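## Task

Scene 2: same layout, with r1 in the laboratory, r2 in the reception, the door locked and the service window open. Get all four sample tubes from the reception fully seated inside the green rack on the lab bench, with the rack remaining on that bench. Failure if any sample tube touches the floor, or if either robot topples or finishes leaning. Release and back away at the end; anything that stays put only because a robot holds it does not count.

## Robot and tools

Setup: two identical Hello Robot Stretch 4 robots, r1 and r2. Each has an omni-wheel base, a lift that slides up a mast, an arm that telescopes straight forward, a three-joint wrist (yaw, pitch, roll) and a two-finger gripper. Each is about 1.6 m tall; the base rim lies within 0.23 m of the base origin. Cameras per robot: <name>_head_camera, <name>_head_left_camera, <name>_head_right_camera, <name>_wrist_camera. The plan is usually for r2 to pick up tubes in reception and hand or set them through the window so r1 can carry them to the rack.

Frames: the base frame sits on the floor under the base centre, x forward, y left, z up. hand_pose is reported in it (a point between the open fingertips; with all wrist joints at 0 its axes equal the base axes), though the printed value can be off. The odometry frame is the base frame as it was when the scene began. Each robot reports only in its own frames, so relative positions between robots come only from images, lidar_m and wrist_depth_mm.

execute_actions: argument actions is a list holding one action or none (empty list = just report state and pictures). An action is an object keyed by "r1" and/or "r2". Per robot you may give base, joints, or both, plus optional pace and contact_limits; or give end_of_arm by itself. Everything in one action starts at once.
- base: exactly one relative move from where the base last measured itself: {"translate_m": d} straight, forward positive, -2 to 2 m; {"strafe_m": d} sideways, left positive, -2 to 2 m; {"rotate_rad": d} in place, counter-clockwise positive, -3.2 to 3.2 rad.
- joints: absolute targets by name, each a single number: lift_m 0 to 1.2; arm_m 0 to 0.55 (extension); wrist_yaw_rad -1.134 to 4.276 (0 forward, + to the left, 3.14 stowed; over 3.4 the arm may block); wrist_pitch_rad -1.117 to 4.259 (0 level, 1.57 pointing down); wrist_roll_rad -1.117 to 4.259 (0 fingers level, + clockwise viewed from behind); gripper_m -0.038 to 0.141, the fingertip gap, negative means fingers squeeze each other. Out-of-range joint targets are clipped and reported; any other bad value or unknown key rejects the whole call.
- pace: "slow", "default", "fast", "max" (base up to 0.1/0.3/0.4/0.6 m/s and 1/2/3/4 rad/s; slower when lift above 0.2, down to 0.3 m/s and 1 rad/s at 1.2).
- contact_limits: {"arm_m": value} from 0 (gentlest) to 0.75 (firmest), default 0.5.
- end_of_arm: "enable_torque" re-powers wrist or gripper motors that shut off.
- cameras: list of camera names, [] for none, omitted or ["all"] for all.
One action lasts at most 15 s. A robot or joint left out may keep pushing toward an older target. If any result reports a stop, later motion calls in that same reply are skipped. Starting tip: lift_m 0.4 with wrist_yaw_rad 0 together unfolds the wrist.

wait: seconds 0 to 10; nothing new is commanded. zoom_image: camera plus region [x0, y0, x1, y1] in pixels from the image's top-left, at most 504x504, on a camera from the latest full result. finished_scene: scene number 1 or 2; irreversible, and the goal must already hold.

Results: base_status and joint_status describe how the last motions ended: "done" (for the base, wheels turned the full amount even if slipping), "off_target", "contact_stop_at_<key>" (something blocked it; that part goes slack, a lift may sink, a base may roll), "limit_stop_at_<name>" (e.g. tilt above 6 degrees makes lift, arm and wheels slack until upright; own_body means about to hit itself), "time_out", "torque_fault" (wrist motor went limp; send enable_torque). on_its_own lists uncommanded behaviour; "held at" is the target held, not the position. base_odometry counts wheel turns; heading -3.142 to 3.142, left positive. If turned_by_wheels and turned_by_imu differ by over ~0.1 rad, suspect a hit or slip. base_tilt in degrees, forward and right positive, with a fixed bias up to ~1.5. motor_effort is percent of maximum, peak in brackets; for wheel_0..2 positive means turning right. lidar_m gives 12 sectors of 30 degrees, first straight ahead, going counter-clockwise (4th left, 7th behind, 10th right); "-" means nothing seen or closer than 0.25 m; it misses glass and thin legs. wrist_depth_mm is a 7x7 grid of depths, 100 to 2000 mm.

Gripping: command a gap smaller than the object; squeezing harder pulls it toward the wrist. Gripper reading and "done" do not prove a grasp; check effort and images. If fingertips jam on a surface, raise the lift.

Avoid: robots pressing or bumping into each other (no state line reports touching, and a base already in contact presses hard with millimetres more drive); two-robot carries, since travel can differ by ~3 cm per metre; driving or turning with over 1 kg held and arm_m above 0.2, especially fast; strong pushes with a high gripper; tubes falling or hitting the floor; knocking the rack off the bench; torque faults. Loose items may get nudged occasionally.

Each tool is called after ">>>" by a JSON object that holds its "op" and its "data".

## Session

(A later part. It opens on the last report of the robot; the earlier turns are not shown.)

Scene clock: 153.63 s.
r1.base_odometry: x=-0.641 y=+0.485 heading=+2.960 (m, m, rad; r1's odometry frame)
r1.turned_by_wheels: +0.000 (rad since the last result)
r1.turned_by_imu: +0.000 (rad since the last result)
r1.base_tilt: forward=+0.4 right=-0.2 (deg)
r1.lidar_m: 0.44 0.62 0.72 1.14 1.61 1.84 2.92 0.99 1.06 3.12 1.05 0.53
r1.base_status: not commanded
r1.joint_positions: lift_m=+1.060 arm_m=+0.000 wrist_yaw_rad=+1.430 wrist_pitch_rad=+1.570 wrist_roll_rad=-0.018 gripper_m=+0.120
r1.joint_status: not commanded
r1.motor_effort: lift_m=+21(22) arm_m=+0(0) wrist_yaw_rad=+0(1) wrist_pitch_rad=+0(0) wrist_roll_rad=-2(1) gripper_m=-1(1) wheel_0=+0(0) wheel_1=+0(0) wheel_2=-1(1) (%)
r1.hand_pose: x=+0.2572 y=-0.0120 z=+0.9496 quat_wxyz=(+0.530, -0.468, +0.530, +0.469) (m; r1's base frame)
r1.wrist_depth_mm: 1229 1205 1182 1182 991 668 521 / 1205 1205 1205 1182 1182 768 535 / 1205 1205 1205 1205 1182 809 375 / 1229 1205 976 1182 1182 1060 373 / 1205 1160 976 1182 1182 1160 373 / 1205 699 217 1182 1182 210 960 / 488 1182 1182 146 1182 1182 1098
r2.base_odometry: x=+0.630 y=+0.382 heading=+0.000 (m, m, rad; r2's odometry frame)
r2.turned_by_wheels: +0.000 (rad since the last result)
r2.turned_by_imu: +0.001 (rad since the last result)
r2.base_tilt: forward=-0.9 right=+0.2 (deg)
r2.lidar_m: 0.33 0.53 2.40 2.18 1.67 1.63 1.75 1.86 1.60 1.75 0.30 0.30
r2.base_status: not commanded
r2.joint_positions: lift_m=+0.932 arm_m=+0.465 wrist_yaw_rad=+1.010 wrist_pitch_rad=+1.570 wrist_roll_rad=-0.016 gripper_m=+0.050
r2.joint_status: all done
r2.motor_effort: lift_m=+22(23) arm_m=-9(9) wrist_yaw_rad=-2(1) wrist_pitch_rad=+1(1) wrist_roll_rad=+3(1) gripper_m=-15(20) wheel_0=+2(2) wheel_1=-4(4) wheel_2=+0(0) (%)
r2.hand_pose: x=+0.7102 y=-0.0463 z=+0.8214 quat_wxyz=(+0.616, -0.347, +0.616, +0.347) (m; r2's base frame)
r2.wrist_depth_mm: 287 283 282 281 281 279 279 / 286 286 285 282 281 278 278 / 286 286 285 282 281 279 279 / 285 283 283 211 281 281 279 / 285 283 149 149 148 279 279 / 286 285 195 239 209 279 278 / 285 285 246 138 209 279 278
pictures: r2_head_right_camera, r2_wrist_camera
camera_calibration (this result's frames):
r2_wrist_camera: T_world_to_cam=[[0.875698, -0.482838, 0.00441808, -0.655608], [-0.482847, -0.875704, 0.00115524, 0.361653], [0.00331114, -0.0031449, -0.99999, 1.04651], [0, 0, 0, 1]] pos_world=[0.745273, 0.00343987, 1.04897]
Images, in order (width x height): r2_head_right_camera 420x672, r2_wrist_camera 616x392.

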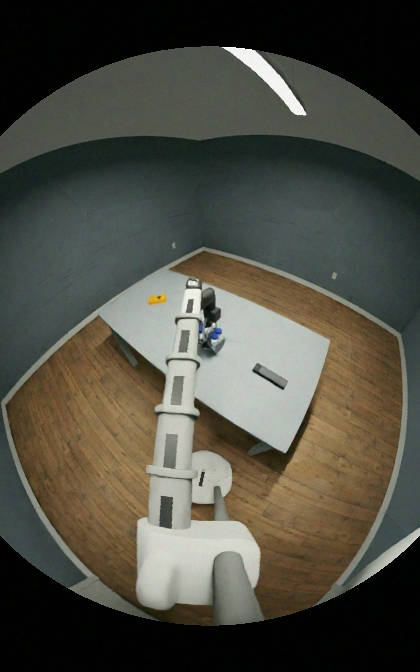

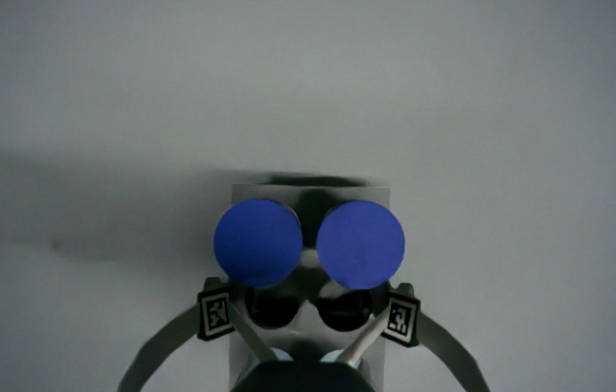

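>>> {"op": "execute_actions", "data": {"actions": [], "cameras": ["r2_head_right_camera", "r2_wrist_camera", "r1_head_camera", "r2_head_left_camera"]}}

>>> {"op": "zoom_image", "data": {"camera": "r2_head_right_camera", "region": [185, 300, 245, 365]}}

>>> {"op": "zoom_image", "data": {"camera": "r1_head_camera", "region": [160, 155, 200, 195]}}

>>> {"op": "zoom_image", "data": {"camera": "r2_wrist_camera", "region": [180, 260, 440, 392]}}

Scene clock: 160.97 s.
r1.base_odometry: x=-0.641 y=+0.485 heading=+2.960 (m, m, rad; r1's odometry frame)
r1.turned_by_wheels: +0.000 (rad since the last result)
r1.turned_by_imu: +0.000 (rad since the last result)
r1.base_tilt: forward=+0.3 right=-0.3 (deg)
r1.lidar_m: 0.44 0.63 0.72 1.12 1.62 1.81 2.94 1.01 1.06 3.13 1.03 0.53
r1.base_status: not commanded
r1.joint_positions: lift_m=+1.060 arm_m=+0.000 wrist_yaw_rad=+1.430 wrist_pitch_rad=+1.570 wrist_roll_rad=-0.018 gripper_m=+0.120
r1.joint_status: not commanded
r1.motor_effort: lift_m=+21(22) arm_m=+0(0) wrist_yaw_rad=+0(1) wrist_pitch_rad=+1(0) wrist_roll_rad=+0(1) gripper_m=-1(1) wheel_0=+0(0) wheel_1=+0(0) wheel_2=-1(1) (%)
r1.hand_pose: x=+0.2572 y=-0.0120 z=+0.9496 quat_wxyz=(+0.530, -0.468, +0.530, +0.469) (m; r1's base frame)
r1.wrist_depth_mm: 1205 1205 1229 1205 991 668 521 / 1205 1205 1205 1205 1138 759 535 / 1205 1182 1205 1182 1205 809 375 / 1182 1205 976 1205 1205 1042 373 / 1205 1182 976 1182 1182 1182 373 / 1182 699 217 1182 1160 210 960 / 488 1182 1160 146 1182 1160 1118
r2.base_odometry: x=+0.630 y=+0.382 heading=+0.000 (m, m, rad; r2's odometry frame)
r2.turned_by_wheels: +0.000 (rad since the last result)
r2.turned_by_imu: +0.001 (rad since the last result)
r2.base_tilt: forward=-0.7 right=+0.1 (deg)
r2.lidar_m: 0.33 0.51 2.42 2.17 1.70 1.63 1.76 1.86 1.60 1.70 0.32 0.29
r2.base_status: not commanded
r2.joint_positions: lift_m=+0.932 arm_m=+0.465 wrist_yaw_rad=+1.010 wrist_pitch_rad=+1.570 wrist_roll_rad=-0.016 gripper_m=+0.050
r2.joint_status: all done
r2.motor_effort: lift_m=+22(23) arm_m=-9(9) wrist_yaw_rad=+0(1) wrist_pitch_rad=+2(1) wrist_roll_rad=+0(1) gripper_m=-15(20) wheel_0=+2(2) wheel_1=-4(4) wheel_2=+0(0) (%)
r2.hand_pose: x=+0.7102 y=-0.0463 z=+0.8214 quat_wxyz=(+0.616, -0.347, +0.616, +0.347) (m; r2's base frame)
r2.wrist_depth_mm: 285 286 282 282 281 281 279 / 286 283 283 282 282 281 279 / 286 285 283 279 282 279 279 / 285 283 281 211 281 279 278 / 286 283 150 148 148 279 281 / 285 283 195 239 209 281 279 / 285 285 246 138 208 279 278
pictures: r1_head_camera, r2_head_left_camera, r2_head_right_camera, r2_wrist_camera
camera_calibration (this result's frames):
r2_wrist_camera: T_world_to_cam=[[0.875698, -0.482838, 0.0044181, -0.655606], [-0.482847, -0.875704, 0.00115489, 0.361653], [0.00331133, -0.0031446, -0.99999, 1.04651], [0, 0, 0, 1]] pos_world=[0.745271, 0.00343991, 1.04897]
Images, in order (width x height): r1_head_camera 420x560, r2_head_left_camera 420x672, r2_head_right_camera 420x672, r2_wrist_camera 616x392.

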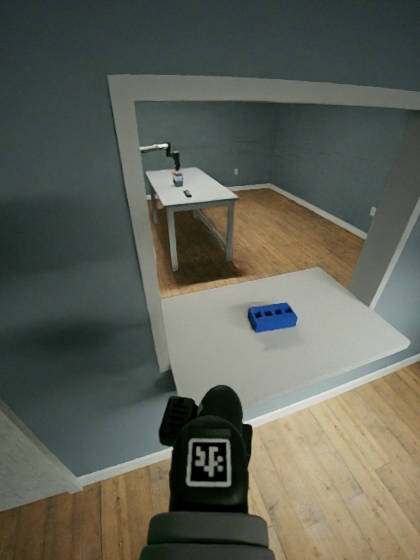

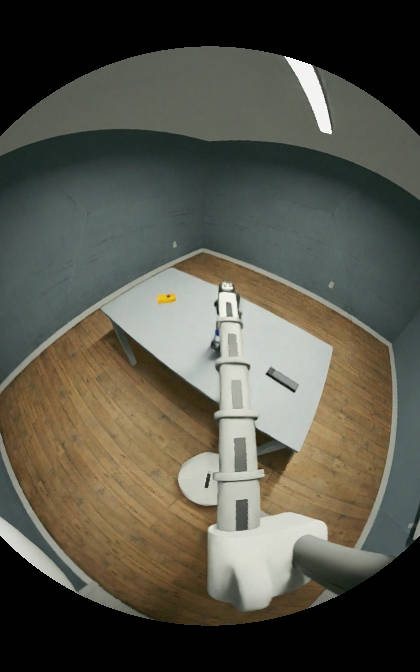

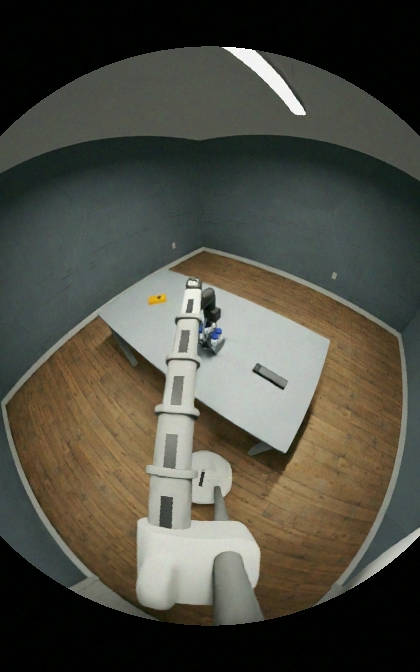

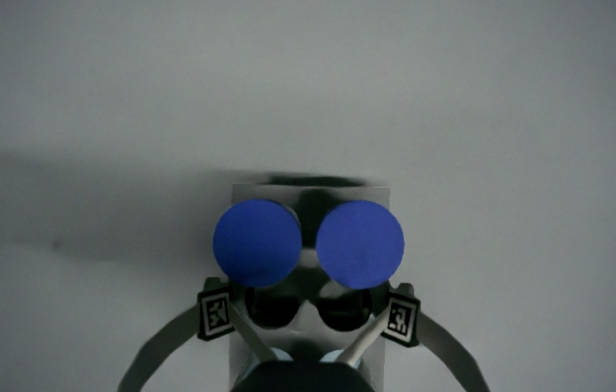

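Region (185, 300, 245, 365) of r2_head_right_camera's 420x672 image, scaled by 7.754, with more detail than that image has; it fills the left 465 columns of this view, and the rest is white.

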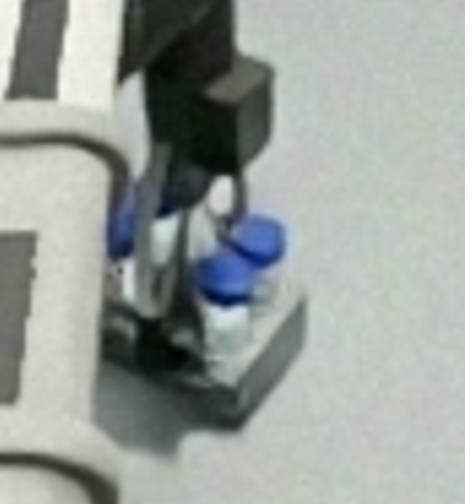

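Region (160, 155, 200, 195) of r1_head_camera's 420x560 image, scaled by 12.600, with more detail than that image has.

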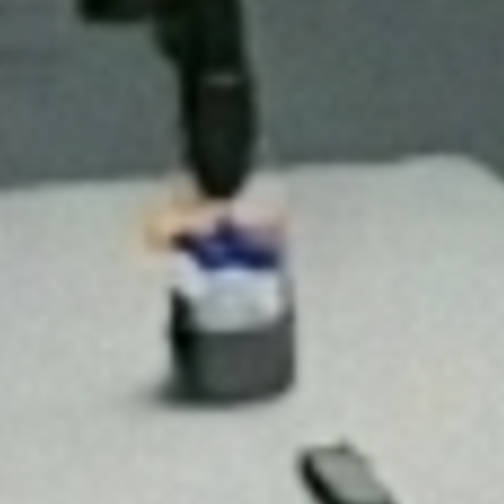

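Region (180, 260, 440, 392) of r2_wrist_camera's 616x392 image, scaled by 1.938; it fills the top 256 rows of this view, and the rest is white.

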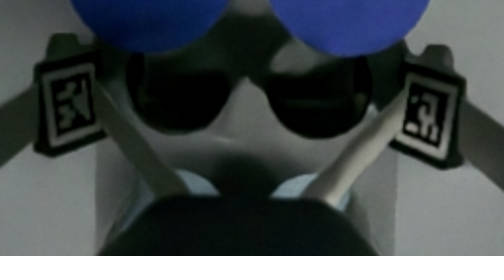

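>>> {"op": "execute_actions", "data": {"actions": [{"r2": {"joints": {"lift_m": 0.995, "arm_m": 0.28, "gripper_m": 0.035}}}], "cameras": ["r2_head_right_camera", "r2_wrist_camera"]}}

Scene clock: 168.83 s.
r1.base_odometry: x=-0.641 y=+0.485 heading=+2.960 (m, m, rad; r1's odometry frame)
r1.turned_by_wheels: +0.000 (rad since the last result)
r1.turned_by_imu: +0.000 (rad since the last result)
r1.base_tilt: forward=+0.4 right=-0.3 (deg)
r1.lidar_m: 0.43 0.63 0.73 1.14 1.59 1.82 2.93 1.02 1.06 3.09 0.98 0.55
r1.base_status: not commanded
r1.joint_positions: lift_m=+1.060 arm_m=+0.000 wrist_yaw_rad=+1.430 wrist_pitch_rad=+1.570 wrist_roll_rad=-0.018 gripper_m=+0.120
r1.joint_status: not commanded
r1.motor_effort: lift_m=+21(21) arm_m=+0(0) wrist_yaw_rad=+0(0) wrist_pitch_rad=+0(0) wrist_roll_rad=-1(0) gripper_m=+1(1) wheel_0=+0(0) wheel_1=+0(0) wheel_2=-1(1) (%)
r1.hand_pose: x=+0.2572 y=-0.0120 z=+0.9496 quat_wxyz=(+0.530, -0.468, +0.530, +0.469) (m; r1's base frame)
r1.wrist_depth_mm: 1229 1229 1205 1229 1008 676 521 / 1205 1205 1205 1205 1160 759 535 / 1182 1205 1182 1182 1182 798 375 / 1205 1182 991 1205 1182 1060 373 / 1182 1205 960 1182 1182 1182 373 / 1205 699 217 1182 1182 209 960 / 488 1182 1182 146 1182 1182 1118
r2.base_odometry: x=+0.630 y=+0.382 heading=+0.000 (m, m, rad; r2's odometry frame)
r2.turned_by_wheels: +0.000 (rad since the last result)
r2.turned_by_imu: +0.002 (rad since the last result)
r2.base_tilt: forward=-0.8 right=+0.1 (deg)
r2.lidar_m: 0.33 0.54 2.42 2.16 1.70 1.60 1.76 1.86 1.58 1.73 0.32 0.28
r2.base_status: not commanded
r2.joint_positions: lift_m=+0.995 arm_m=+0.282 wrist_yaw_rad=+1.010 wrist_pitch_rad=+1.570 wrist_roll_rad=-0.016 gripper_m=+0.036
r2.joint_status: all done
r2.motor_effort: lift_m=+22(24) arm_m=-9(11) wrist_yaw_rad=-2(2) wrist_pitch_rad=+2(1) wrist_roll_rad=+1(3) gripper_m=-30(28) wheel_0=+2(2) wheel_1=-4(4) wheel_2=+0(0) (%)
r2.hand_pose: x=+0.5267 y=-0.0463 z=+0.8844 quat_wxyz=(+0.616, -0.347, +0.616, +0.347) (m; r2's base frame)
r2.wrist_depth_mm: 1160 1138 347 347 347 343 343 / 1138 1138 349 347 345 342 342 / 1138 1138 345 345 345 342 343 / 1138 1160 347 207 342 343 343 / 1118 904 146 145 145 345 343 / 917 904 193 236 206 343 343 / 1118 349 277 206 205 251 342
pictures: r2_head_right_camera, r2_wrist_camera
camera_calibration (this result's frames):
r2_wrist_camera: T_world_to_cam=[[0.875695, -0.482844, 0.00441086, -0.495191], [-0.482853, -0.8757, 0.00128212, 0.272835], [0.00324353, -0.00325254, -0.999989, 1.11014], [0, 0, 0, 1]] pos_world=[0.561775, 0.00343253, 1.11196]
Images, in order (width x height): r2_head_right_camera 420x672, r2_wrist_camera 616x392.

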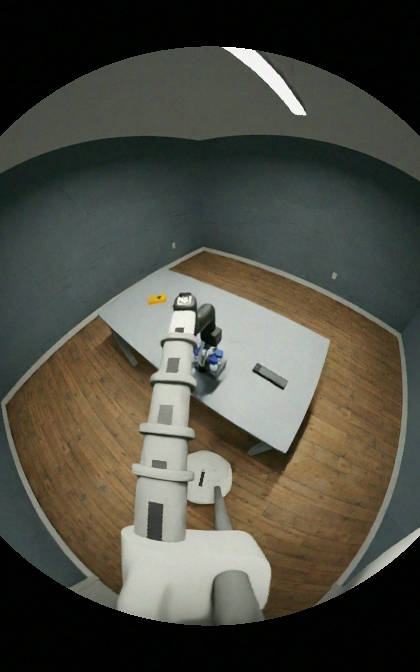

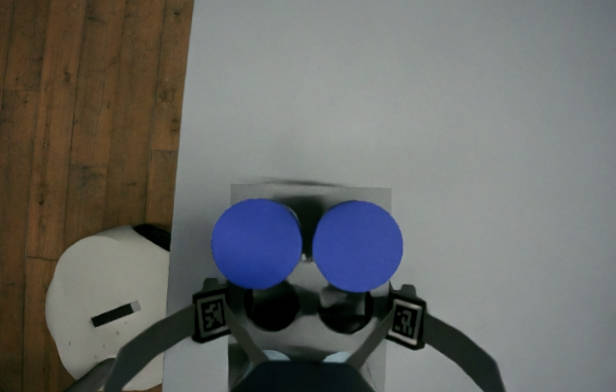

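>>> {"op": "execute_actions", "data": {"actions": [{"r2": {"base": {"rotate_rad": -2.117}, "joints": {"arm_m": 0.15}}}], "cameras": ["r2_head_camera", "r2_head_left_camera", "r2_wrist_camera", "r1_head_camera"]}}

Scene clock: 179.17 s.
r1.base_odometry: x=-0.641 y=+0.485 heading=+2.960 (m, m, rad; r1's odometry frame)
r1.turned_by_wheels: +0.000 (rad since the last result)
r1.turned_by_imu: -0.001 (rad since the last result)
r1.base_tilt: forward=+0.3 right=-0.3 (deg)
r1.lidar_m: 0.43 0.61 0.73 1.14 1.61 1.83 2.93 1.02 1.06 3.13 1.00 0.54
r1.base_status: not commanded
r1.joint_positions: lift_m=+1.060 arm_m=+0.000 wrist_yaw_rad=+1.430 wrist_pitch_rad=+1.570 wrist_roll_rad=-0.018 gripper_m=+0.120
r1.joint_status: not commanded
r1.motor_effort: lift_m=+21(22) arm_m=-1(0) wrist_yaw_rad=+0(0) wrist_pitch_rad=+0(0) wrist_roll_rad=+2(1) gripper_m=+1(1) wheel_0=+0(0) wheel_1=+0(0) wheel_2=-1(1) (%)
r1.hand_pose: x=+0.2572 y=-0.0120 z=+0.9496 quat_wxyz=(+0.530, -0.468, +0.530, +0.469) (m; r1's base frame)
r1.wrist_depth_mm: 1205 1205 1205 1205 991 676 521 / 1205 1205 1182 1205 1160 759 535 / 1205 1205 1205 1205 1182 809 375 / 1205 1205 976 1205 1182 1042 373 / 1182 1205 976 1182 1182 1182 373 / 1182 691 217 1160 1182 209 960 / 484 1182 1182 146 1160 1160 1098
r2.base_odometry: x=+0.630 y=+0.382 heading=-2.116 (m, m, rad; r2's odometry frame)
r2.turned_by_wheels: -2.116 (rad since the last result)
r2.turned_by_imu: -2.090 (rad since the last result)
r2.base_tilt: forward=-0.7 right=+0.1 (deg)
r2.lidar_m: 1.60 1.69 0.31 0.30 0.34 0.52 2.43 2.20 1.69 1.58 1.72 1.82
r2.base_status: done
r2.joint_positions: lift_m=+0.995 arm_m=+0.152 wrist_yaw_rad=+1.010 wrist_pitch_rad=+1.570 wrist_roll_rad=-0.016 gripper_m=+0.036
r2.joint_status: all done
r2.motor_effort: lift_m=+22(22) arm_m=-9(10) wrist_yaw_rad=-1(2) wrist_pitch_rad=+0(6) wrist_roll_rad=+0(2) gripper_m=-30(30) wheel_0=+5(10) wheel_1=+5(11) wheel_2=+6(12) (%)
r2.hand_pose: x=+0.3967 y=-0.0464 z=+0.8844 quat_wxyz=(+0.616, -0.347, +0.616, +0.347) (m; r2's base frame)
r2.wrist_depth_mm: 539 1118 1118 1118 1118 1098 1118 / 1118 904 1118 1098 1138 1098 1098 / 1098 1138 1138 1138 1118 1138 1118 / 1138 1138 1025 206 1118 1118 1098 / 1118 917 146 145 145 1118 1098 / 1118 891 194 236 205 1118 1118 / 1118 798 554 206 206 627 1118
pictures: r1_head_camera, r2_head_camera, r2_head_left_camera, r2_wrist_camera
camera_calibration (this result's frames):
r2_wrist_camera: T_world_to_cam=[[0.875701, -0.482835, 0.00440671, -0.381369], [-0.482844, -0.875705, 0.00135519, 0.209987], [0.00320464, -0.0033145, -0.999989, 1.11059], [0, 0, 0, 1]] pos_world=[0.431797, 0.0034297, 1.11198]
Images, in order (width x height): r1_head_camera 420x560, r2_head_camera 420x560, r2_head_left_camera 420x672, r2_wrist_camera 616x392.

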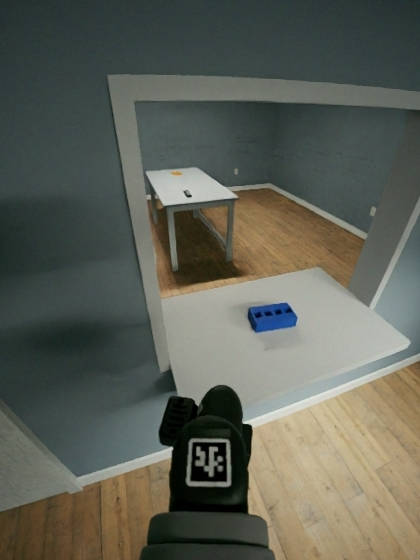

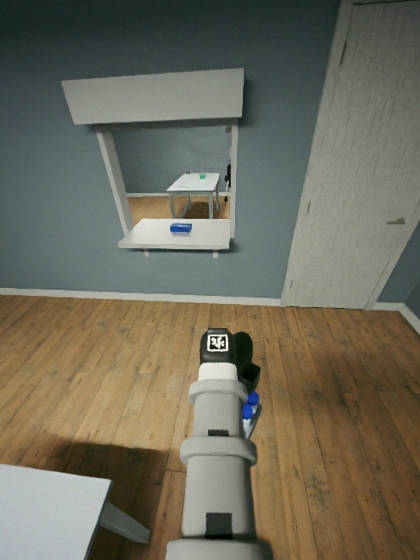

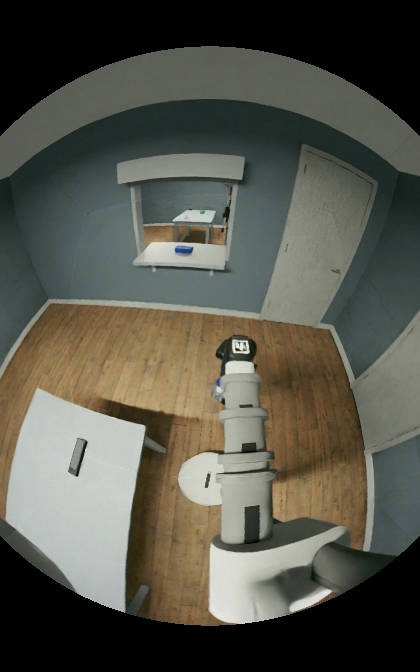

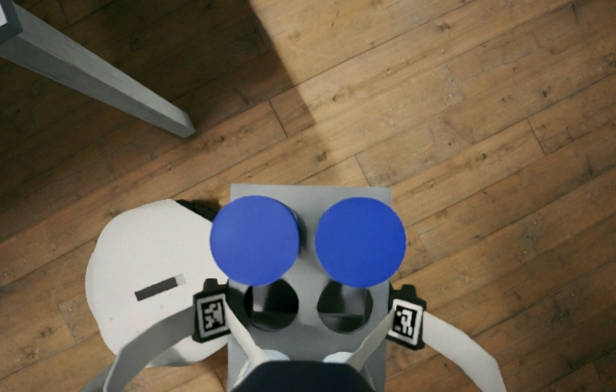

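>>> {"op": "zoom_image", "data": {"camera": "r2_head_camera", "region": [100, 150, 260, 270]}}

Region (100, 150, 260, 270) of r2_head_camera's 420x560 image, scaled by 3.150, with more detail than that image has; it fills the top 378 rows of this view, and the rest is white.

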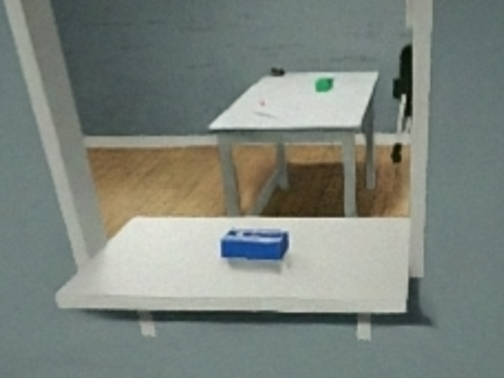

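>>> {"op": "execute_actions", "data": {"actions": [{"r2": {"base": {"rotate_rad": 0.058}, "joints": {"arm_m": 0.2}, "pace": "fast"}}], "cameras": ["r2_head_camera", "r2_head_left_camera", "r2_wrist_camera"]}}

>>> {"op": "zoom_image", "data": {"camera": "r2_head_camera", "region": [100, 150, 260, 270]}}

Scene clock: 188.53 s.
r1.base_odometry: x=-0.641 y=+0.485 heading=+2.960 (m, m, rad; r1's odometry frame)
r1.turned_by_wheels: +0.000 (rad since the last result)
r1.turned_by_imu: +0.000 (rad since the last result)
r1.base_tilt: forward=+0.3 right=-0.4 (deg)
r1.lidar_m: 0.45 0.62 0.71 1.14 1.60 1.79 2.92 1.02 1.08 3.13 0.99 0.51
r1.base_status: not commanded
r1.joint_positions: lift_m=+1.060 arm_m=+0.000 wrist_yaw_rad=+1.430 wrist_pitch_rad=+1.570 wrist_roll_rad=-0.018 gripper_m=+0.120
r1.joint_status: not commanded
r1.motor_effort: lift_m=+22(21) arm_m=+0(0) wrist_yaw_rad=+0(0) wrist_pitch_rad=+0(1) wrist_roll_rad=-1(0) gripper_m=+0(1) wheel_0=+0(0) wheel_1=+0(0) wheel_2=-1(1) (%)
r1.hand_pose: x=+0.2572 y=-0.0120 z=+0.9496 quat_wxyz=(+0.530, -0.468, +0.530, +0.469) (m; r1's base frame)
r1.wrist_depth_mm: 1205 1205 1205 1182 991 668 525 / 1205 1205 1205 1182 1138 759 535 / 1205 1205 1205 1205 1205 809 375 / 1205 1205 976 1205 1182 1042 373 / 1205 1205 976 1182 1182 1182 373 / 1182 699 216 1205 1182 210 946 / 488 1205 1182 146 1182 1160 1098
r2.base_odometry: x=+0.630 y=+0.382 heading=-2.059 (m, m, rad; r2's odometry frame)
r2.turned_by_wheels: +0.057 (rad since the last result)
r2.turned_by_imu: +0.058 (rad since the last result)
r2.base_tilt: forward=-1.0 right=+0.0 (deg)
r2.lidar_m: 1.59 1.76 0.31 0.28 0.35 0.55 2.43 2.09 1.67 1.60 1.79 1.84
r2.base_status: done
r2.joint_positions: lift_m=+0.995 arm_m=+0.198 wrist_yaw_rad=+1.010 wrist_pitch_rad=+1.570 wrist_roll_rad=-0.016 gripper_m=+0.036
r2.joint_status: all done
r2.motor_effort: lift_m=+22(22) arm_m=+9(9) wrist_yaw_rad=+0(0) wrist_pitch_rad=+0(3) wrist_roll_rad=+2(1) gripper_m=-30(30) wheel_0=-3(6) wheel_1=-5(7) wheel_2=-4(9) (%)
r2.hand_pose: x=+0.4434 y=-0.0463 z=+0.8844 quat_wxyz=(+0.616, -0.347, +0.616, +0.347) (m; r2's base frame)
r2.wrist_depth_mm: 1138 1098 1118 1118 1138 1118 1098 / 564 1138 1138 1118 1118 1118 1098 / 1118 1118 1138 1098 1118 1098 1118 / 1138 1138 1118 206 1138 1118 1118 / 1138 904 145 145 145 1118 1098 / 1118 917 193 236 205 1118 1118 / 1160 741 554 205 206 634 1118
pictures: r2_head_camera, r2_head_left_camera, r2_wrist_camera
camera_calibration (this result's frames):
r2_wrist_camera: T_world_to_cam=[[0.875679, -0.482874, 0.00442559, -0.422303], [-0.482882, -0.875685, 0.00102337, 0.232953], [0.00338126, -0.00303319, -0.99999, 1.11038], [0, 0, 0, 1]] pos_world=[0.478536, 0.00344207, 1.112]
Images, in order (width x height): r2_head_camera 420x560, r2_head_left_camera 420x672, r2_wrist_camera 616x392.

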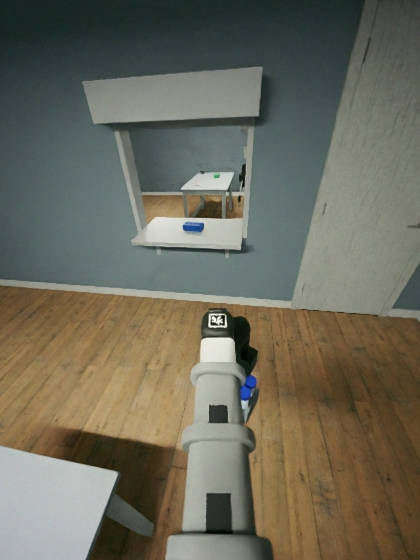

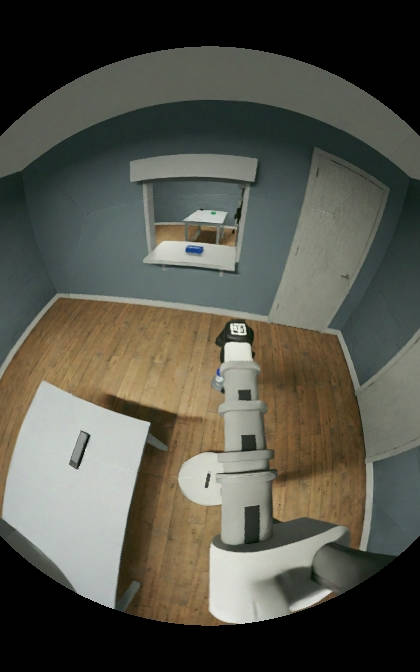

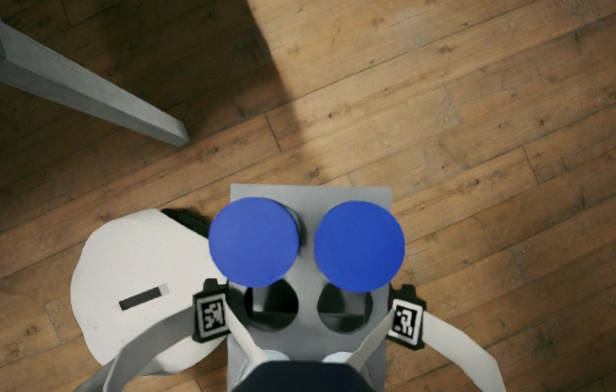

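Region (100, 150, 260, 270) of r2_head_camera's 420x560 image, scaled by 3.150, with more detail than that image has; it fills the top 378 rows of this view, and the rest is white.

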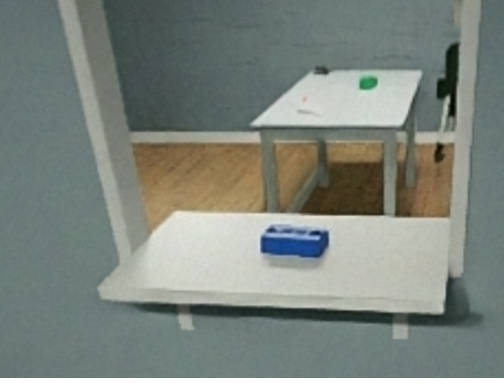

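>>> {"op": "execute_actions", "data": {"actions": [{"r2": {"base": {"translate_m": 1.2}, "joints": {"arm_m": 0.485}, "pace": "fast"}}], "cameras": ["r2_head_camera", "r2_head_right_camera", "r2_wrist_camera", "r1_head_camera"]}}

Scene clock: 197.73 s.
r1.base_odometry: x=-0.641 y=+0.485 heading=+2.960 (m, m, rad; r1's odometry frame)
r1.turned_by_wheels: +0.000 (rad since the last result)
r1.turned_by_imu: -0.001 (rad since the last result)
r1.base_tilt: forward=+0.2 right=-0.4 (deg)
r1.lidar_m: 0.44 0.63 0.72 1.13 1.60 1.80 2.92 1.01 1.04 3.11 1.03 0.51
r1.base_status: not commanded
r1.joint_positions: lift_m=+1.060 arm_m=+0.000 wrist_yaw_rad=+1.430 wrist_pitch_rad=+1.570 wrist_roll_rad=-0.018 gripper_m=+0.120
r1.joint_status: not commanded
r1.motor_effort: lift_m=+21(21) arm_m=+0(0) wrist_yaw_rad=+0(0) wrist_pitch_rad=+0(0) wrist_roll_rad=+0(0) gripper_m=+2(2) wheel_0=+0(0) wheel_1=+0(1) wheel_2=-1(1) (%)
r1.hand_pose: x=+0.2572 y=-0.0120 z=+0.9496 quat_wxyz=(+0.530, -0.468, +0.530, +0.469) (m; r1's base frame)
r1.wrist_depth_mm: 1229 1205 1229 1229 976 676 521 / 1205 1205 1205 1229 1182 759 535 / 1205 1205 1205 1182 1182 798 375 / 1205 1205 960 1182 1182 1042 373 / 1205 1182 976 1182 1182 1160 373 / 1182 691 217 1182 1182 209 960 / 488 1182 1182 146 1182 1182 1098
r2.base_odometry: x=+0.068 y=-0.678 heading=-2.058 (m, m, rad; r2's odometry frame)
r2.turned_by_wheels: +0.000 (rad since the last result)
r2.turned_by_imu: +0.003 (rad since the last result)
r2.base_tilt: forward=-0.5 right=+0.1 (deg)
r2.lidar_m: 0.41 0.44 0.67 2.89 1.21 0.97 1.51 2.31 1.81 1.60 0.83 0.39
r2.base_status: done
r2.joint_positions: lift_m=+0.995 arm_m=+0.483 wrist_yaw_rad=+1.010 wrist_pitch_rad=+1.570 wrist_roll_rad=-0.016 gripper_m=+0.036
r2.joint_status: all done
r2.motor_effort: lift_m=+22(22) arm_m=+9(10) wrist_yaw_rad=-1(2) wrist_pitch_rad=+2(1) wrist_roll_rad=+2(2) gripper_m=-30(31) wheel_0=+4(8) wheel_1=+5(10) wheel_2=-4(17) (%)
r2.hand_pose: x=+0.7285 y=-0.0463 z=+0.8844 quat_wxyz=(+0.616, -0.347, +0.616, +0.347) (m; r2's base frame)
r2.wrist_depth_mm: 312 256 265 309 307 307 304 / 310 310 309 307 306 306 304 / 312 312 310 307 309 306 304 / 312 309 309 207 307 304 304 / 310 310 146 145 145 304 304 / 312 310 192 236 206 304 304 / 312 310 258 205 206 233 304
pictures: r1_head_camera, r2_head_camera, r2_head_right_camera, r2_wrist_camera
camera_calibration (this result's frames):
r2_wrist_camera: T_world_to_cam=[[0.875667, -0.482895, 0.00442022, -0.671886], [-0.482904, -0.875673, 0.00111764, 0.370493], [0.00333097, -0.00311322, -0.99999, 1.10945], [0, 0, 0, 1]] pos_world=[0.763566, 0.00343455, 1.11199]
Images, in order (width x height): r1_head_camera 420x560, r2_head_camera 420x560, r2_head_right_camera 420x672, r2_wrist_camera 616x392.

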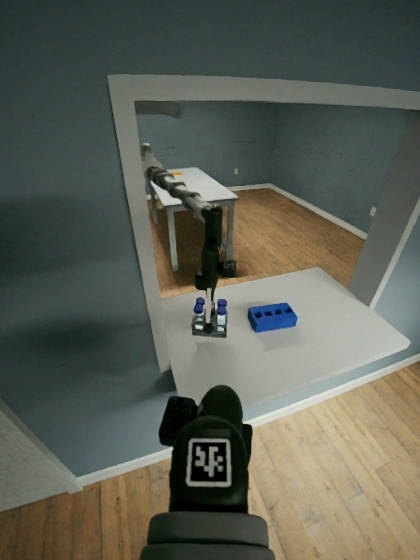

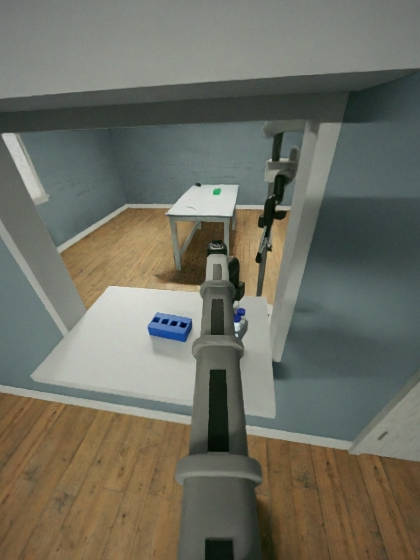

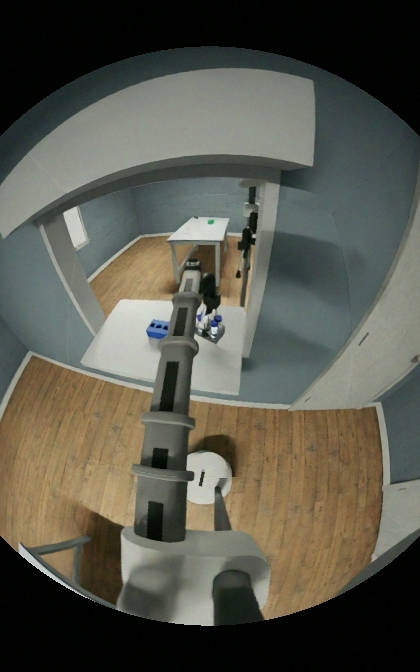

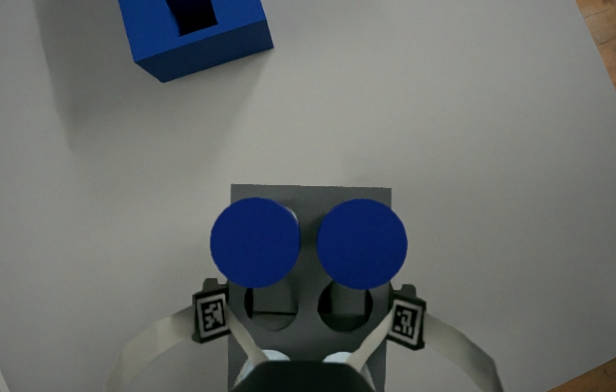

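>>> {"op": "execute_actions", "data": {"actions": [{"r2": {"joints": {"arm_m": 0.535, "lift_m": 0.956}}}], "cameras": ["r2_wrist_camera", "r1_head_camera"]}}

Scene clock: 201.43 s.
r1.base_odometry: x=-0.641 y=+0.485 heading=+2.960 (m, m, rad; r1's odometry frame)
r1.turned_by_wheels: +0.000 (rad since the last result)
r1.turned_by_imu: +0.000 (rad since the last result)
r1.base_tilt: forward=+0.4 right=-0.5 (deg)
r1.lidar_m: 0.43 0.61 0.70 1.12 1.62 1.80 2.93 1.00 1.08 3.12 1.01 0.55
r1.base_status: not commanded
r1.joint_positions: lift_m=+1.060 arm_m=+0.000 wrist_yaw_rad=+1.430 wrist_pitch_rad=+1.570 wrist_roll_rad=-0.018 gripper_m=+0.120
r1.joint_status: not commanded
r1.motor_effort: lift_m=+22(22) arm_m=+0(0) wrist_yaw_rad=+0(0) wrist_pitch_rad=+0(0) wrist_roll_rad=-1(1) gripper_m=-1(1) wheel_0=+0(0) wheel_1=+0(0) wheel_2=-1(1) (%)
r1.hand_pose: x=+0.2572 y=-0.0120 z=+0.9496 quat_wxyz=(+0.530, -0.468, +0.530, +0.469) (m; r1's base frame)
r1.wrist_depth_mm: 1205 1205 1205 1205 976 676 521 / 1205 1205 1205 1205 1160 759 535 / 1205 1205 1182 1182 1182 809 375 / 1182 1205 976 1182 1182 1060 373 / 1205 1182 976 1182 1182 1182 373 / 1182 691 217 1182 1182 209 960 / 488 1205 1182 146 1182 1160 1118
r2.base_odometry: x=+0.068 y=-0.678 heading=-2.058 (m, m, rad; r2's odometry frame)
r2.turned_by_wheels: +0.000 (rad since the last result)
r2.turned_by_imu: +0.001 (rad since the last result)
r2.base_tilt: forward=-0.6 right=+0.0 (deg)
r2.lidar_m: 0.41 0.45 0.72 2.90 1.22 0.95 1.51 2.29 1.79 1.63 0.79 0.41
r2.base_status: not commanded
r2.joint_positions: lift_m=+0.956 arm_m=+0.533 wrist_yaw_rad=+1.010 wrist_pitch_rad=+1.570 wrist_roll_rad=-0.016 gripper_m=+0.036
r2.joint_status: all done
r2.motor_effort: lift_m=+16(22) arm_m=+9(10) wrist_yaw_rad=-3(1) wrist_pitch_rad=-2(2) wrist_roll_rad=+2(3) gripper_m=-31(30) wheel_0=+4(4) wheel_1=+5(5) wheel_2=-4(4) (%)
r2.hand_pose: x=+0.7784 y=-0.0463 z=+0.8459 quat_wxyz=(+0.616, -0.347, +0.616, +0.347) (m; r2's base frame)
r2.wrist_depth_mm: 220 218 271 267 270 267 267 / 237 263 271 268 268 267 266 / 272 272 270 270 268 267 266 / 273 271 272 206 267 268 266 / 272 271 145 145 145 266 266 / 273 271 193 236 206 267 266 / 272 270 238 206 206 213 267
pictures: r1_head_camera, r2_wrist_camera
camera_calibration (this result's frames):
r2_wrist_camera: T_world_to_cam=[[0.875667, -0.482895, 0.00441715, -0.715455], [-0.482904, -0.875673, 0.00117167, 0.394598], [0.00330218, -0.00315905, -0.99999, 1.07082], [0, 0, 0, 1]] pos_world=[0.813518, 0.00343173, 1.07351]
Images, in order (width x height): r1_head_camera 420x560, r2_wrist_camera 616x392.

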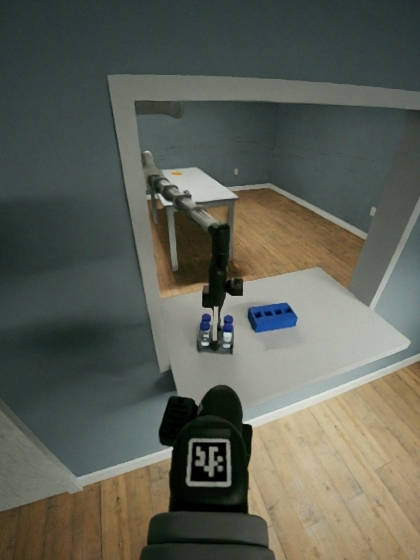

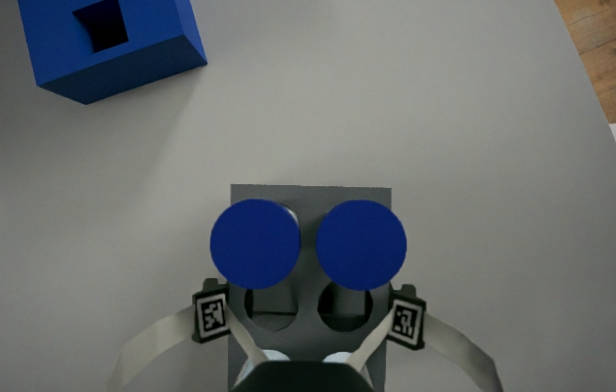

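>>> {"op": "execute_actions", "data": {"actions": [{"r2": {"joints": {"gripper_m": 0.11, "lift_m": 0.954}}}], "cameras": ["r2_wrist_camera", "r1_head_camera"]}}

>>> {"op": "zoom_image", "data": {"camera": "r1_head_camera", "region": [180, 290, 260, 365]}}

Scene clock: 204.60 s.
r1.base_odometry: x=-0.641 y=+0.485 heading=+2.960 (m, m, rad; r1's odometry frame)
r1.turned_by_wheels: +0.000 (rad since the last result)
r1.turned_by_imu: +0.000 (rad since the last result)
r1.base_tilt: forward=+0.2 right=-0.3 (deg)
r1.lidar_m: 0.43 0.62 0.71 1.12 1.62 1.81 2.93 1.02 1.05 3.13 1.02 0.53
r1.base_status: not commanded
r1.joint_positions: lift_m=+1.060 arm_m=+0.000 wrist_yaw_rad=+1.430 wrist_pitch_rad=+1.570 wrist_roll_rad=-0.018 gripper_m=+0.120
r1.joint_status: not commanded
r1.motor_effort: lift_m=+22(22) arm_m=+0(0) wrist_yaw_rad=+0(0) wrist_pitch_rad=+0(0) wrist_roll_rad=+1(1) gripper_m=+2(2) wheel_0=+0(0) wheel_1=+0(0) wheel_2=-1(1) (%)
r1.hand_pose: x=+0.2572 y=-0.0120 z=+0.9496 quat_wxyz=(+0.530, -0.468, +0.530, +0.469) (m; r1's base frame)
r1.wrist_depth_mm: 1205 1205 1205 1205 991 676 521 / 1205 1229 1205 1205 1160 768 539 / 1205 1205 1205 1205 1182 798 375 / 1205 1205 976 1182 1182 1060 373 / 1205 1205 960 1182 1160 1182 370 / 1205 699 217 1182 1160 209 976 / 488 1182 1182 146 1160 1182 1098
r2.base_odometry: x=+0.068 y=-0.678 heading=-2.058 (m, m, rad; r2's odometry frame)
r2.turned_by_wheels: +0.000 (rad since the last result)
r2.turned_by_imu: +0.001 (rad since the last result)
r2.base_tilt: forward=-0.8 right=+0.2 (deg)
r2.lidar_m: 0.41 0.47 0.69 2.91 1.23 0.99 1.50 2.30 1.79 1.64 0.81 0.42
r2.base_status: not commanded
r2.joint_positions: lift_m=+0.954 arm_m=+0.533 wrist_yaw_rad=+1.010 wrist_pitch_rad=+1.570 wrist_roll_rad=-0.016 gripper_m=+0.110
r2.joint_status: all done
r2.motor_effort: lift_m=+16(17) arm_m=+9(9) wrist_yaw_rad=-2(1) wrist_pitch_rad=+0(5) wrist_roll_rad=+2(3) gripper_m=-2(30) wheel_0=+4(5) wheel_1=+5(5) wheel_2=-4(4) (%)
r2.hand_pose: x=+0.7784 y=-0.0464 z=+0.8439 quat_wxyz=(+0.616, -0.347, +0.616, +0.347) (m; r2's base frame)
r2.wrist_depth_mm: 219 219 270 268 267 267 265 / 237 263 268 268 267 266 265 / 271 270 270 268 268 267 266 / 271 271 271 208 268 266 264 / 271 271 147 147 146 267 266 / 271 268 209 238 208 266 266 / 271 270 268 144 266 266 266
pictures: r1_head_camera, r2_wrist_camera
camera_calibration (this result's frames):
r2_wrist_camera: T_world_to_cam=[[0.875668, -0.482894, 0.00440187, -0.715436], [-0.482904, -0.875672, 0.00144017, 0.3943], [0.00315915, -0.00338679, -0.999989, 1.0689], [0, 0, 0, 1]] pos_world=[0.813516, 0.00341787, 1.07147]
Images, in order (width x height): r1_head_camera 420x560, r2_wrist_camera 616x392.

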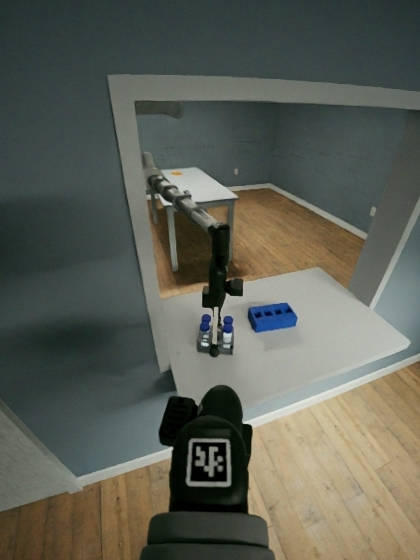

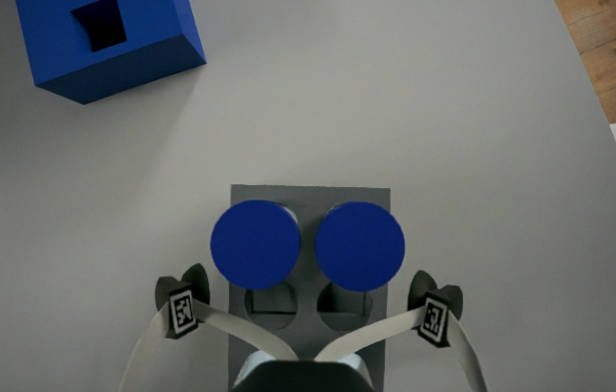

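Region (180, 290, 260, 365) of r1_head_camera's 420x560 image, scaled by 6.300, with more detail than that image has; it fills the top 472 rows of this view, and the rest is white.

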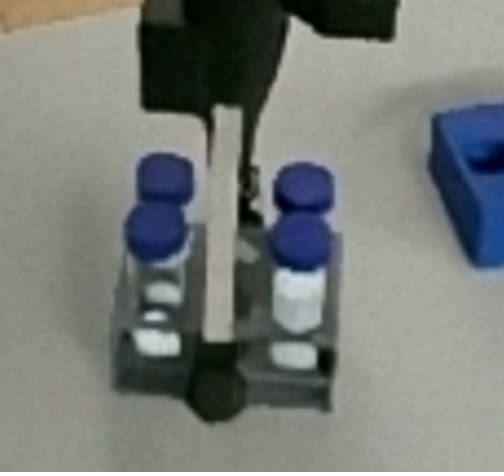

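>>> {"op": "execute_actions", "data": {"actions": [{"r2": {"joints": {"lift_m": 1.062}, "pace": "max"}, "r1": {"base": {"strafe_m": -0.012}, "joints": {"lift_m": 1.08, "wrist_yaw_rad": 1.49, "arm_m": 0.06}, "pace": "fast"}}], "cameras": ["r2_wrist_camera", "r1_head_camera", "r1_wrist_camera"]}}

Scene clock: 213.17 s.
r1.base_odometry: x=-0.639 y=+0.497 heading=+2.959 (m, m, rad; r1's odometry frame)
r1.turned_by_wheels: +0.000 (rad since the last result)
r1.turned_by_imu: +0.000 (rad since the last result)
r1.base_tilt: forward=+0.3 right=-0.3 (deg)
r1.lidar_m: 0.44 0.63 0.74 1.12 1.61 1.82 2.98 1.02 1.02 3.13 1.02 0.52
r1.base_status: done
r1.joint_positions: lift_m=+1.080 arm_m=+0.059 wrist_yaw_rad=+1.490 wrist_pitch_rad=+1.570 wrist_roll_rad=-0.018 gripper_m=+0.120
r1.joint_status: all done
r1.motor_effort: lift_m=+21(24) arm_m=+7(8) wrist_yaw_rad=+2(8) wrist_pitch_rad=+0(1) wrist_roll_rad=-1(1) gripper_m=+1(0) wheel_0=+0(7) wheel_1=+0(9) wheel_2=+0(0) (%)
r1.hand_pose: x=+0.3168 y=-0.0068 z=+0.9696 quat_wxyz=(+0.516, -0.484, +0.515, +0.484) (m; r1's base frame)
r1.wrist_depth_mm: 1255 1255 1229 1229 904 603 459 / 1229 1229 1229 1229 1078 668 413 / 1229 1229 1229 1205 1229 394 397 / 1229 1205 991 1229 1229 394 392 / 1229 1008 991 1205 1205 394 392 / 1205 768 217 1182 1205 210 392 / 1205 1205 1205 146 1182 1205 387
r2.base_odometry: x=+0.068 y=-0.678 heading=-2.058 (m, m, rad; r2's odometry frame)
r2.turned_by_wheels: +0.000 (rad since the last result)
r2.turned_by_imu: +0.002 (rad since the last result)
r2.base_tilt: forward=-0.8 right=+0.1 (deg)
r2.lidar_m: 0.41 0.46 0.68 2.91 1.22 0.97 1.52 2.31 1.79 1.60 0.80 0.39
r2.base_status: not commanded
r2.joint_positions: lift_m=+1.062 arm_m=+0.533 wrist_yaw_rad=+1.010 wrist_pitch_rad=+1.570 wrist_roll_rad=-0.016 gripper_m=+0.110
r2.joint_status: all done
r2.motor_effort: lift_m=+20(24) arm_m=+9(9) wrist_yaw_rad=-1(1) wrist_pitch_rad=-1(0) wrist_roll_rad=+1(1) gripper_m=-1(1) wheel_0=+4(5) wheel_1=+5(5) wheel_2=-4(4) (%)
r2.hand_pose: x=+0.7784 y=-0.0464 z=+0.9516 quat_wxyz=(+0.616, -0.347, +0.616, +0.347) (m; r2's base frame)
r2.wrist_depth_mm: 379 325 379 375 373 788 1182 / 384 327 357 377 373 375 1182 / 382 379 379 377 373 375 946 / 382 377 377 317 373 373 960 / 382 377 379 314 377 375 373 / 379 377 216 315 222 373 373 / 382 377 377 144 375 375 1182
pictures: r1_head_camera, r1_wrist_camera, r2_wrist_camera
camera_calibration (this result's frames):
r1_wrist_camera: T_world_to_cam=[[0.995321, -0.0928021, -0.0269026, -0.282381], [-0.0935779, -0.995184, -0.0291734, 0.115176], [-0.0240657, 0.0315544, -0.999212, 1.19762], [0, 0, 0, 1]] pos_world=[0.320659, 0.0506255, 1.19244]
r2_wrist_camera: T_world_to_cam=[[0.875668, -0.482894, 0.00440791, -0.715926], [-0.482903, -0.875673, 0.00133413, 0.394281], [0.00321564, -0.00329684, -0.999989, 1.17655], [0, 0, 0, 1]] pos_world=[0.81353, 0.00342336, 1.17916]
Images, in order (width x height): r1_head_camera 420x560, r1_wrist_camera 616x392, r2_wrist_camera 616x392.

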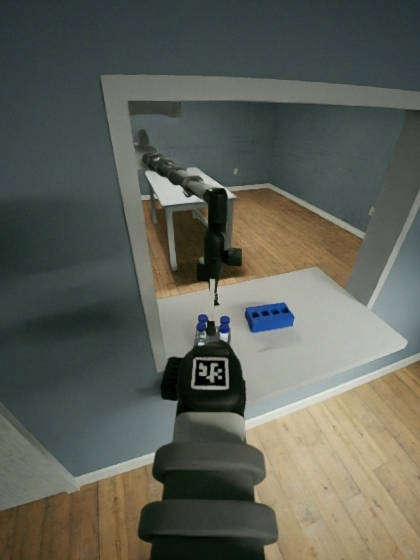

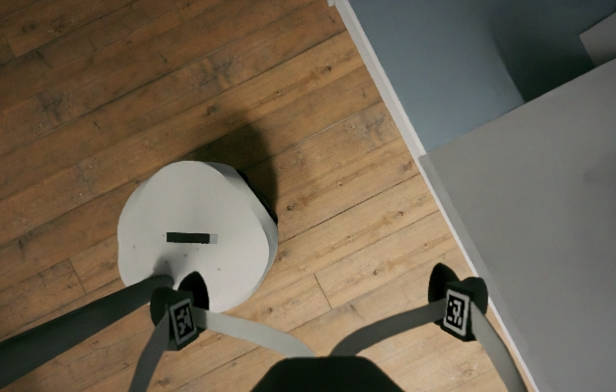

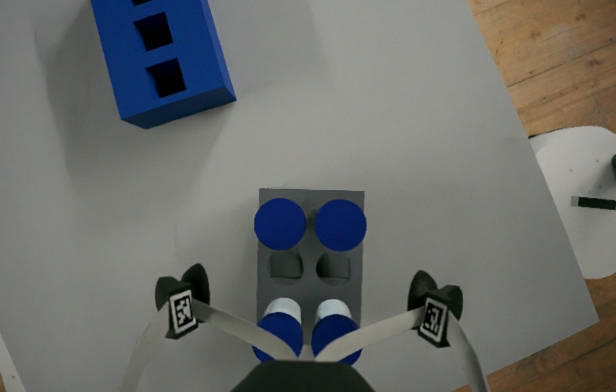

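>>> {"op": "execute_actions", "data": {"actions": [{"r2": {"base": {"translate_m": -0.3}, "joints": {"lift_m": 1.1, "arm_m": 0.1}, "pace": "max"}, "r1": {"joints": {"arm_m": 0.465}, "pace": "fast"}}], "cameras": ["r2_head_camera", "r1_head_camera", "r1_wrist_camera"]}}

Scene clock: 217.40 s.
r1.base_odometry: x=-0.639 y=+0.497 heading=+2.959 (m, m, rad; r1's odometry frame)
r1.turned_by_wheels: +0.000 (rad since the last result)
r1.turned_by_imu: +0.000 (rad since the last result)
r1.base_tilt: forward=+0.3 right=-0.5 (deg)
r1.lidar_m: 0.44 0.62 0.73 1.15 1.64 1.83 2.93 0.99 1.05 3.11 1.04 0.53
r1.base_status: not commanded
r1.joint_positions: lift_m=+1.080 arm_m=+0.464 wrist_yaw_rad=+1.490 wrist_pitch_rad=+1.570 wrist_roll_rad=-0.018 gripper_m=+0.120
r1.joint_status: all done
r1.motor_effort: lift_m=+21(21) arm_m=+7(12) wrist_yaw_rad=+1(1) wrist_pitch_rad=+0(0) wrist_roll_rad=+1(2) gripper_m=+0(0) wheel_0=+0(0) wheel_1=+0(0) wheel_2=+0(0) (%)
r1.hand_pose: x=+0.7218 y=-0.0068 z=+0.9696 quat_wxyz=(+0.516, -0.484, +0.515, +0.484) (m; r1's base frame)
r1.wrist_depth_mm: 1229 1229 255 315 399 397 397 / 1255 1255 377 399 397 394 394 / 1229 1229 397 394 397 392 392 / 1008 399 397 336 394 394 389 / 991 394 394 334 394 392 392 / 991 394 217 332 272 209 387 / 1205 394 394 146 389 387 387
r2.base_odometry: x=+0.208 y=-0.413 heading=-2.058 (m, m, rad; r2's odometry frame)
r2.turned_by_wheels: +0.000 (rad since the last result)
r2.turned_by_imu: +0.002 (rad since the last result)
r2.base_tilt: forward=-0.7 right=+0.2 (deg)
r2.lidar_m: 0.70 0.76 1.55 2.94 0.83 0.66 1.91 2.25 1.76 1.72 1.15 0.81
r2.base_status: done
r2.joint_positions: lift_m=+1.100 arm_m=+0.102 wrist_yaw_rad=+1.010 wrist_pitch_rad=+1.570 wrist_roll_rad=-0.016 gripper_m=+0.110
r2.joint_status: all done
r2.motor_effort: lift_m=+20(25) arm_m=-9(11) wrist_yaw_rad=-1(2) wrist_pitch_rad=+1(0) wrist_roll_rad=+2(1) gripper_m=-1(1) wheel_0=-4(8) wheel_1=-6(11) wheel_2=+6(16) (%)
r2.hand_pose: x=+0.3466 y=-0.0464 z=+0.9896 quat_wxyz=(+0.616, -0.347, +0.616, +0.347) (m; r2's base frame)
r2.wrist_depth_mm: 1255 1255 1229 1229 1229 1008 768 / 1229 1255 1229 1205 1229 1138 820 / 1255 1229 1229 1229 1229 1229 891 / 1229 1255 1229 1229 1205 1229 1008 / 1229 1025 1025 1229 1229 1182 1098 / 1229 1255 216 1229 222 1229 1182 / 1255 1205 1229 144 1229 1229 1205
pictures: r1_head_camera, r1_wrist_camera, r2_head_camera
camera_calibration (this result's frames):
r1_wrist_camera: T_world_to_cam=[[0.995324, -0.0927754, -0.0269026, -0.685483], [-0.0935512, -0.995187, -0.0291733, 0.153057], [-0.0240666, 0.0315536, -0.999212, 1.20736], [0, 0, 0, 1]] pos_world=[0.725653, 0.0506279, 1.19244]
Images, in order (width x height): r1_head_camera 420x560, r1_wrist_camera 616x392, r2_head_camera 420x560.

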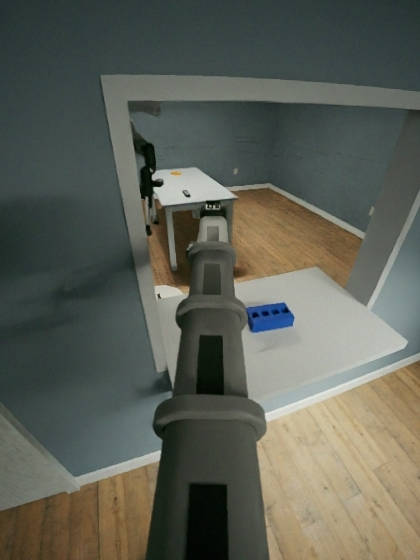

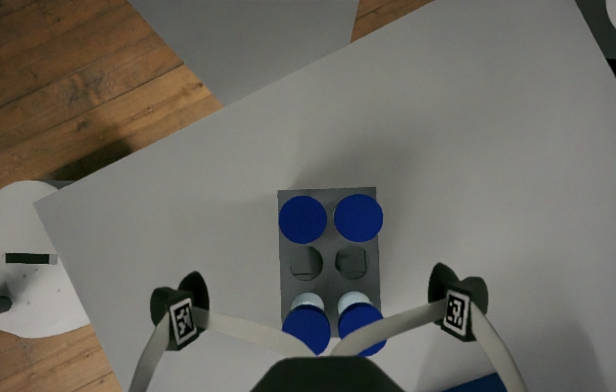

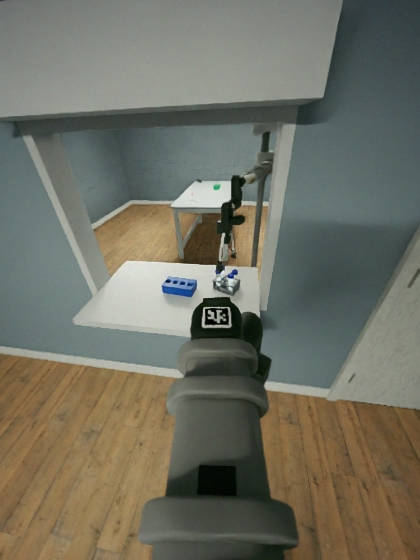

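>>> {"op": "zoom_image", "data": {"camera": "r1_wrist_camera", "region": [250, 175, 410, 365]}}

>>> {"op": "zoom_image", "data": {"camera": "r1_wrist_camera", "region": [140, 240, 500, 392]}}

Region (250, 175, 410, 365) of r1_wrist_camera's 616x392 image, scaled by 2.653; it fills the left 424 columns of this view, and the rest is white.

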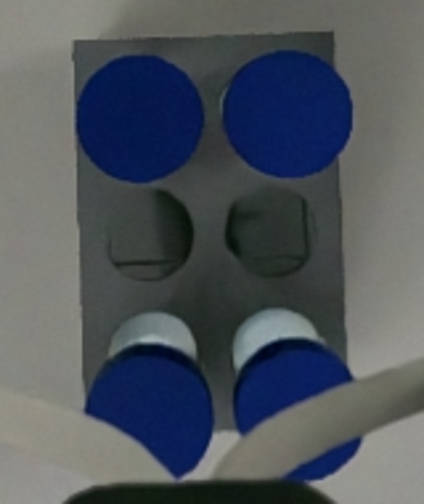

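Region (140, 240, 500, 392) of r1_wrist_camera's 616x392 image, scaled by 1.400; it fills the top 213 rows of this view, and the rest is white.

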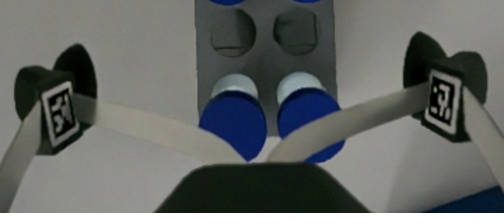

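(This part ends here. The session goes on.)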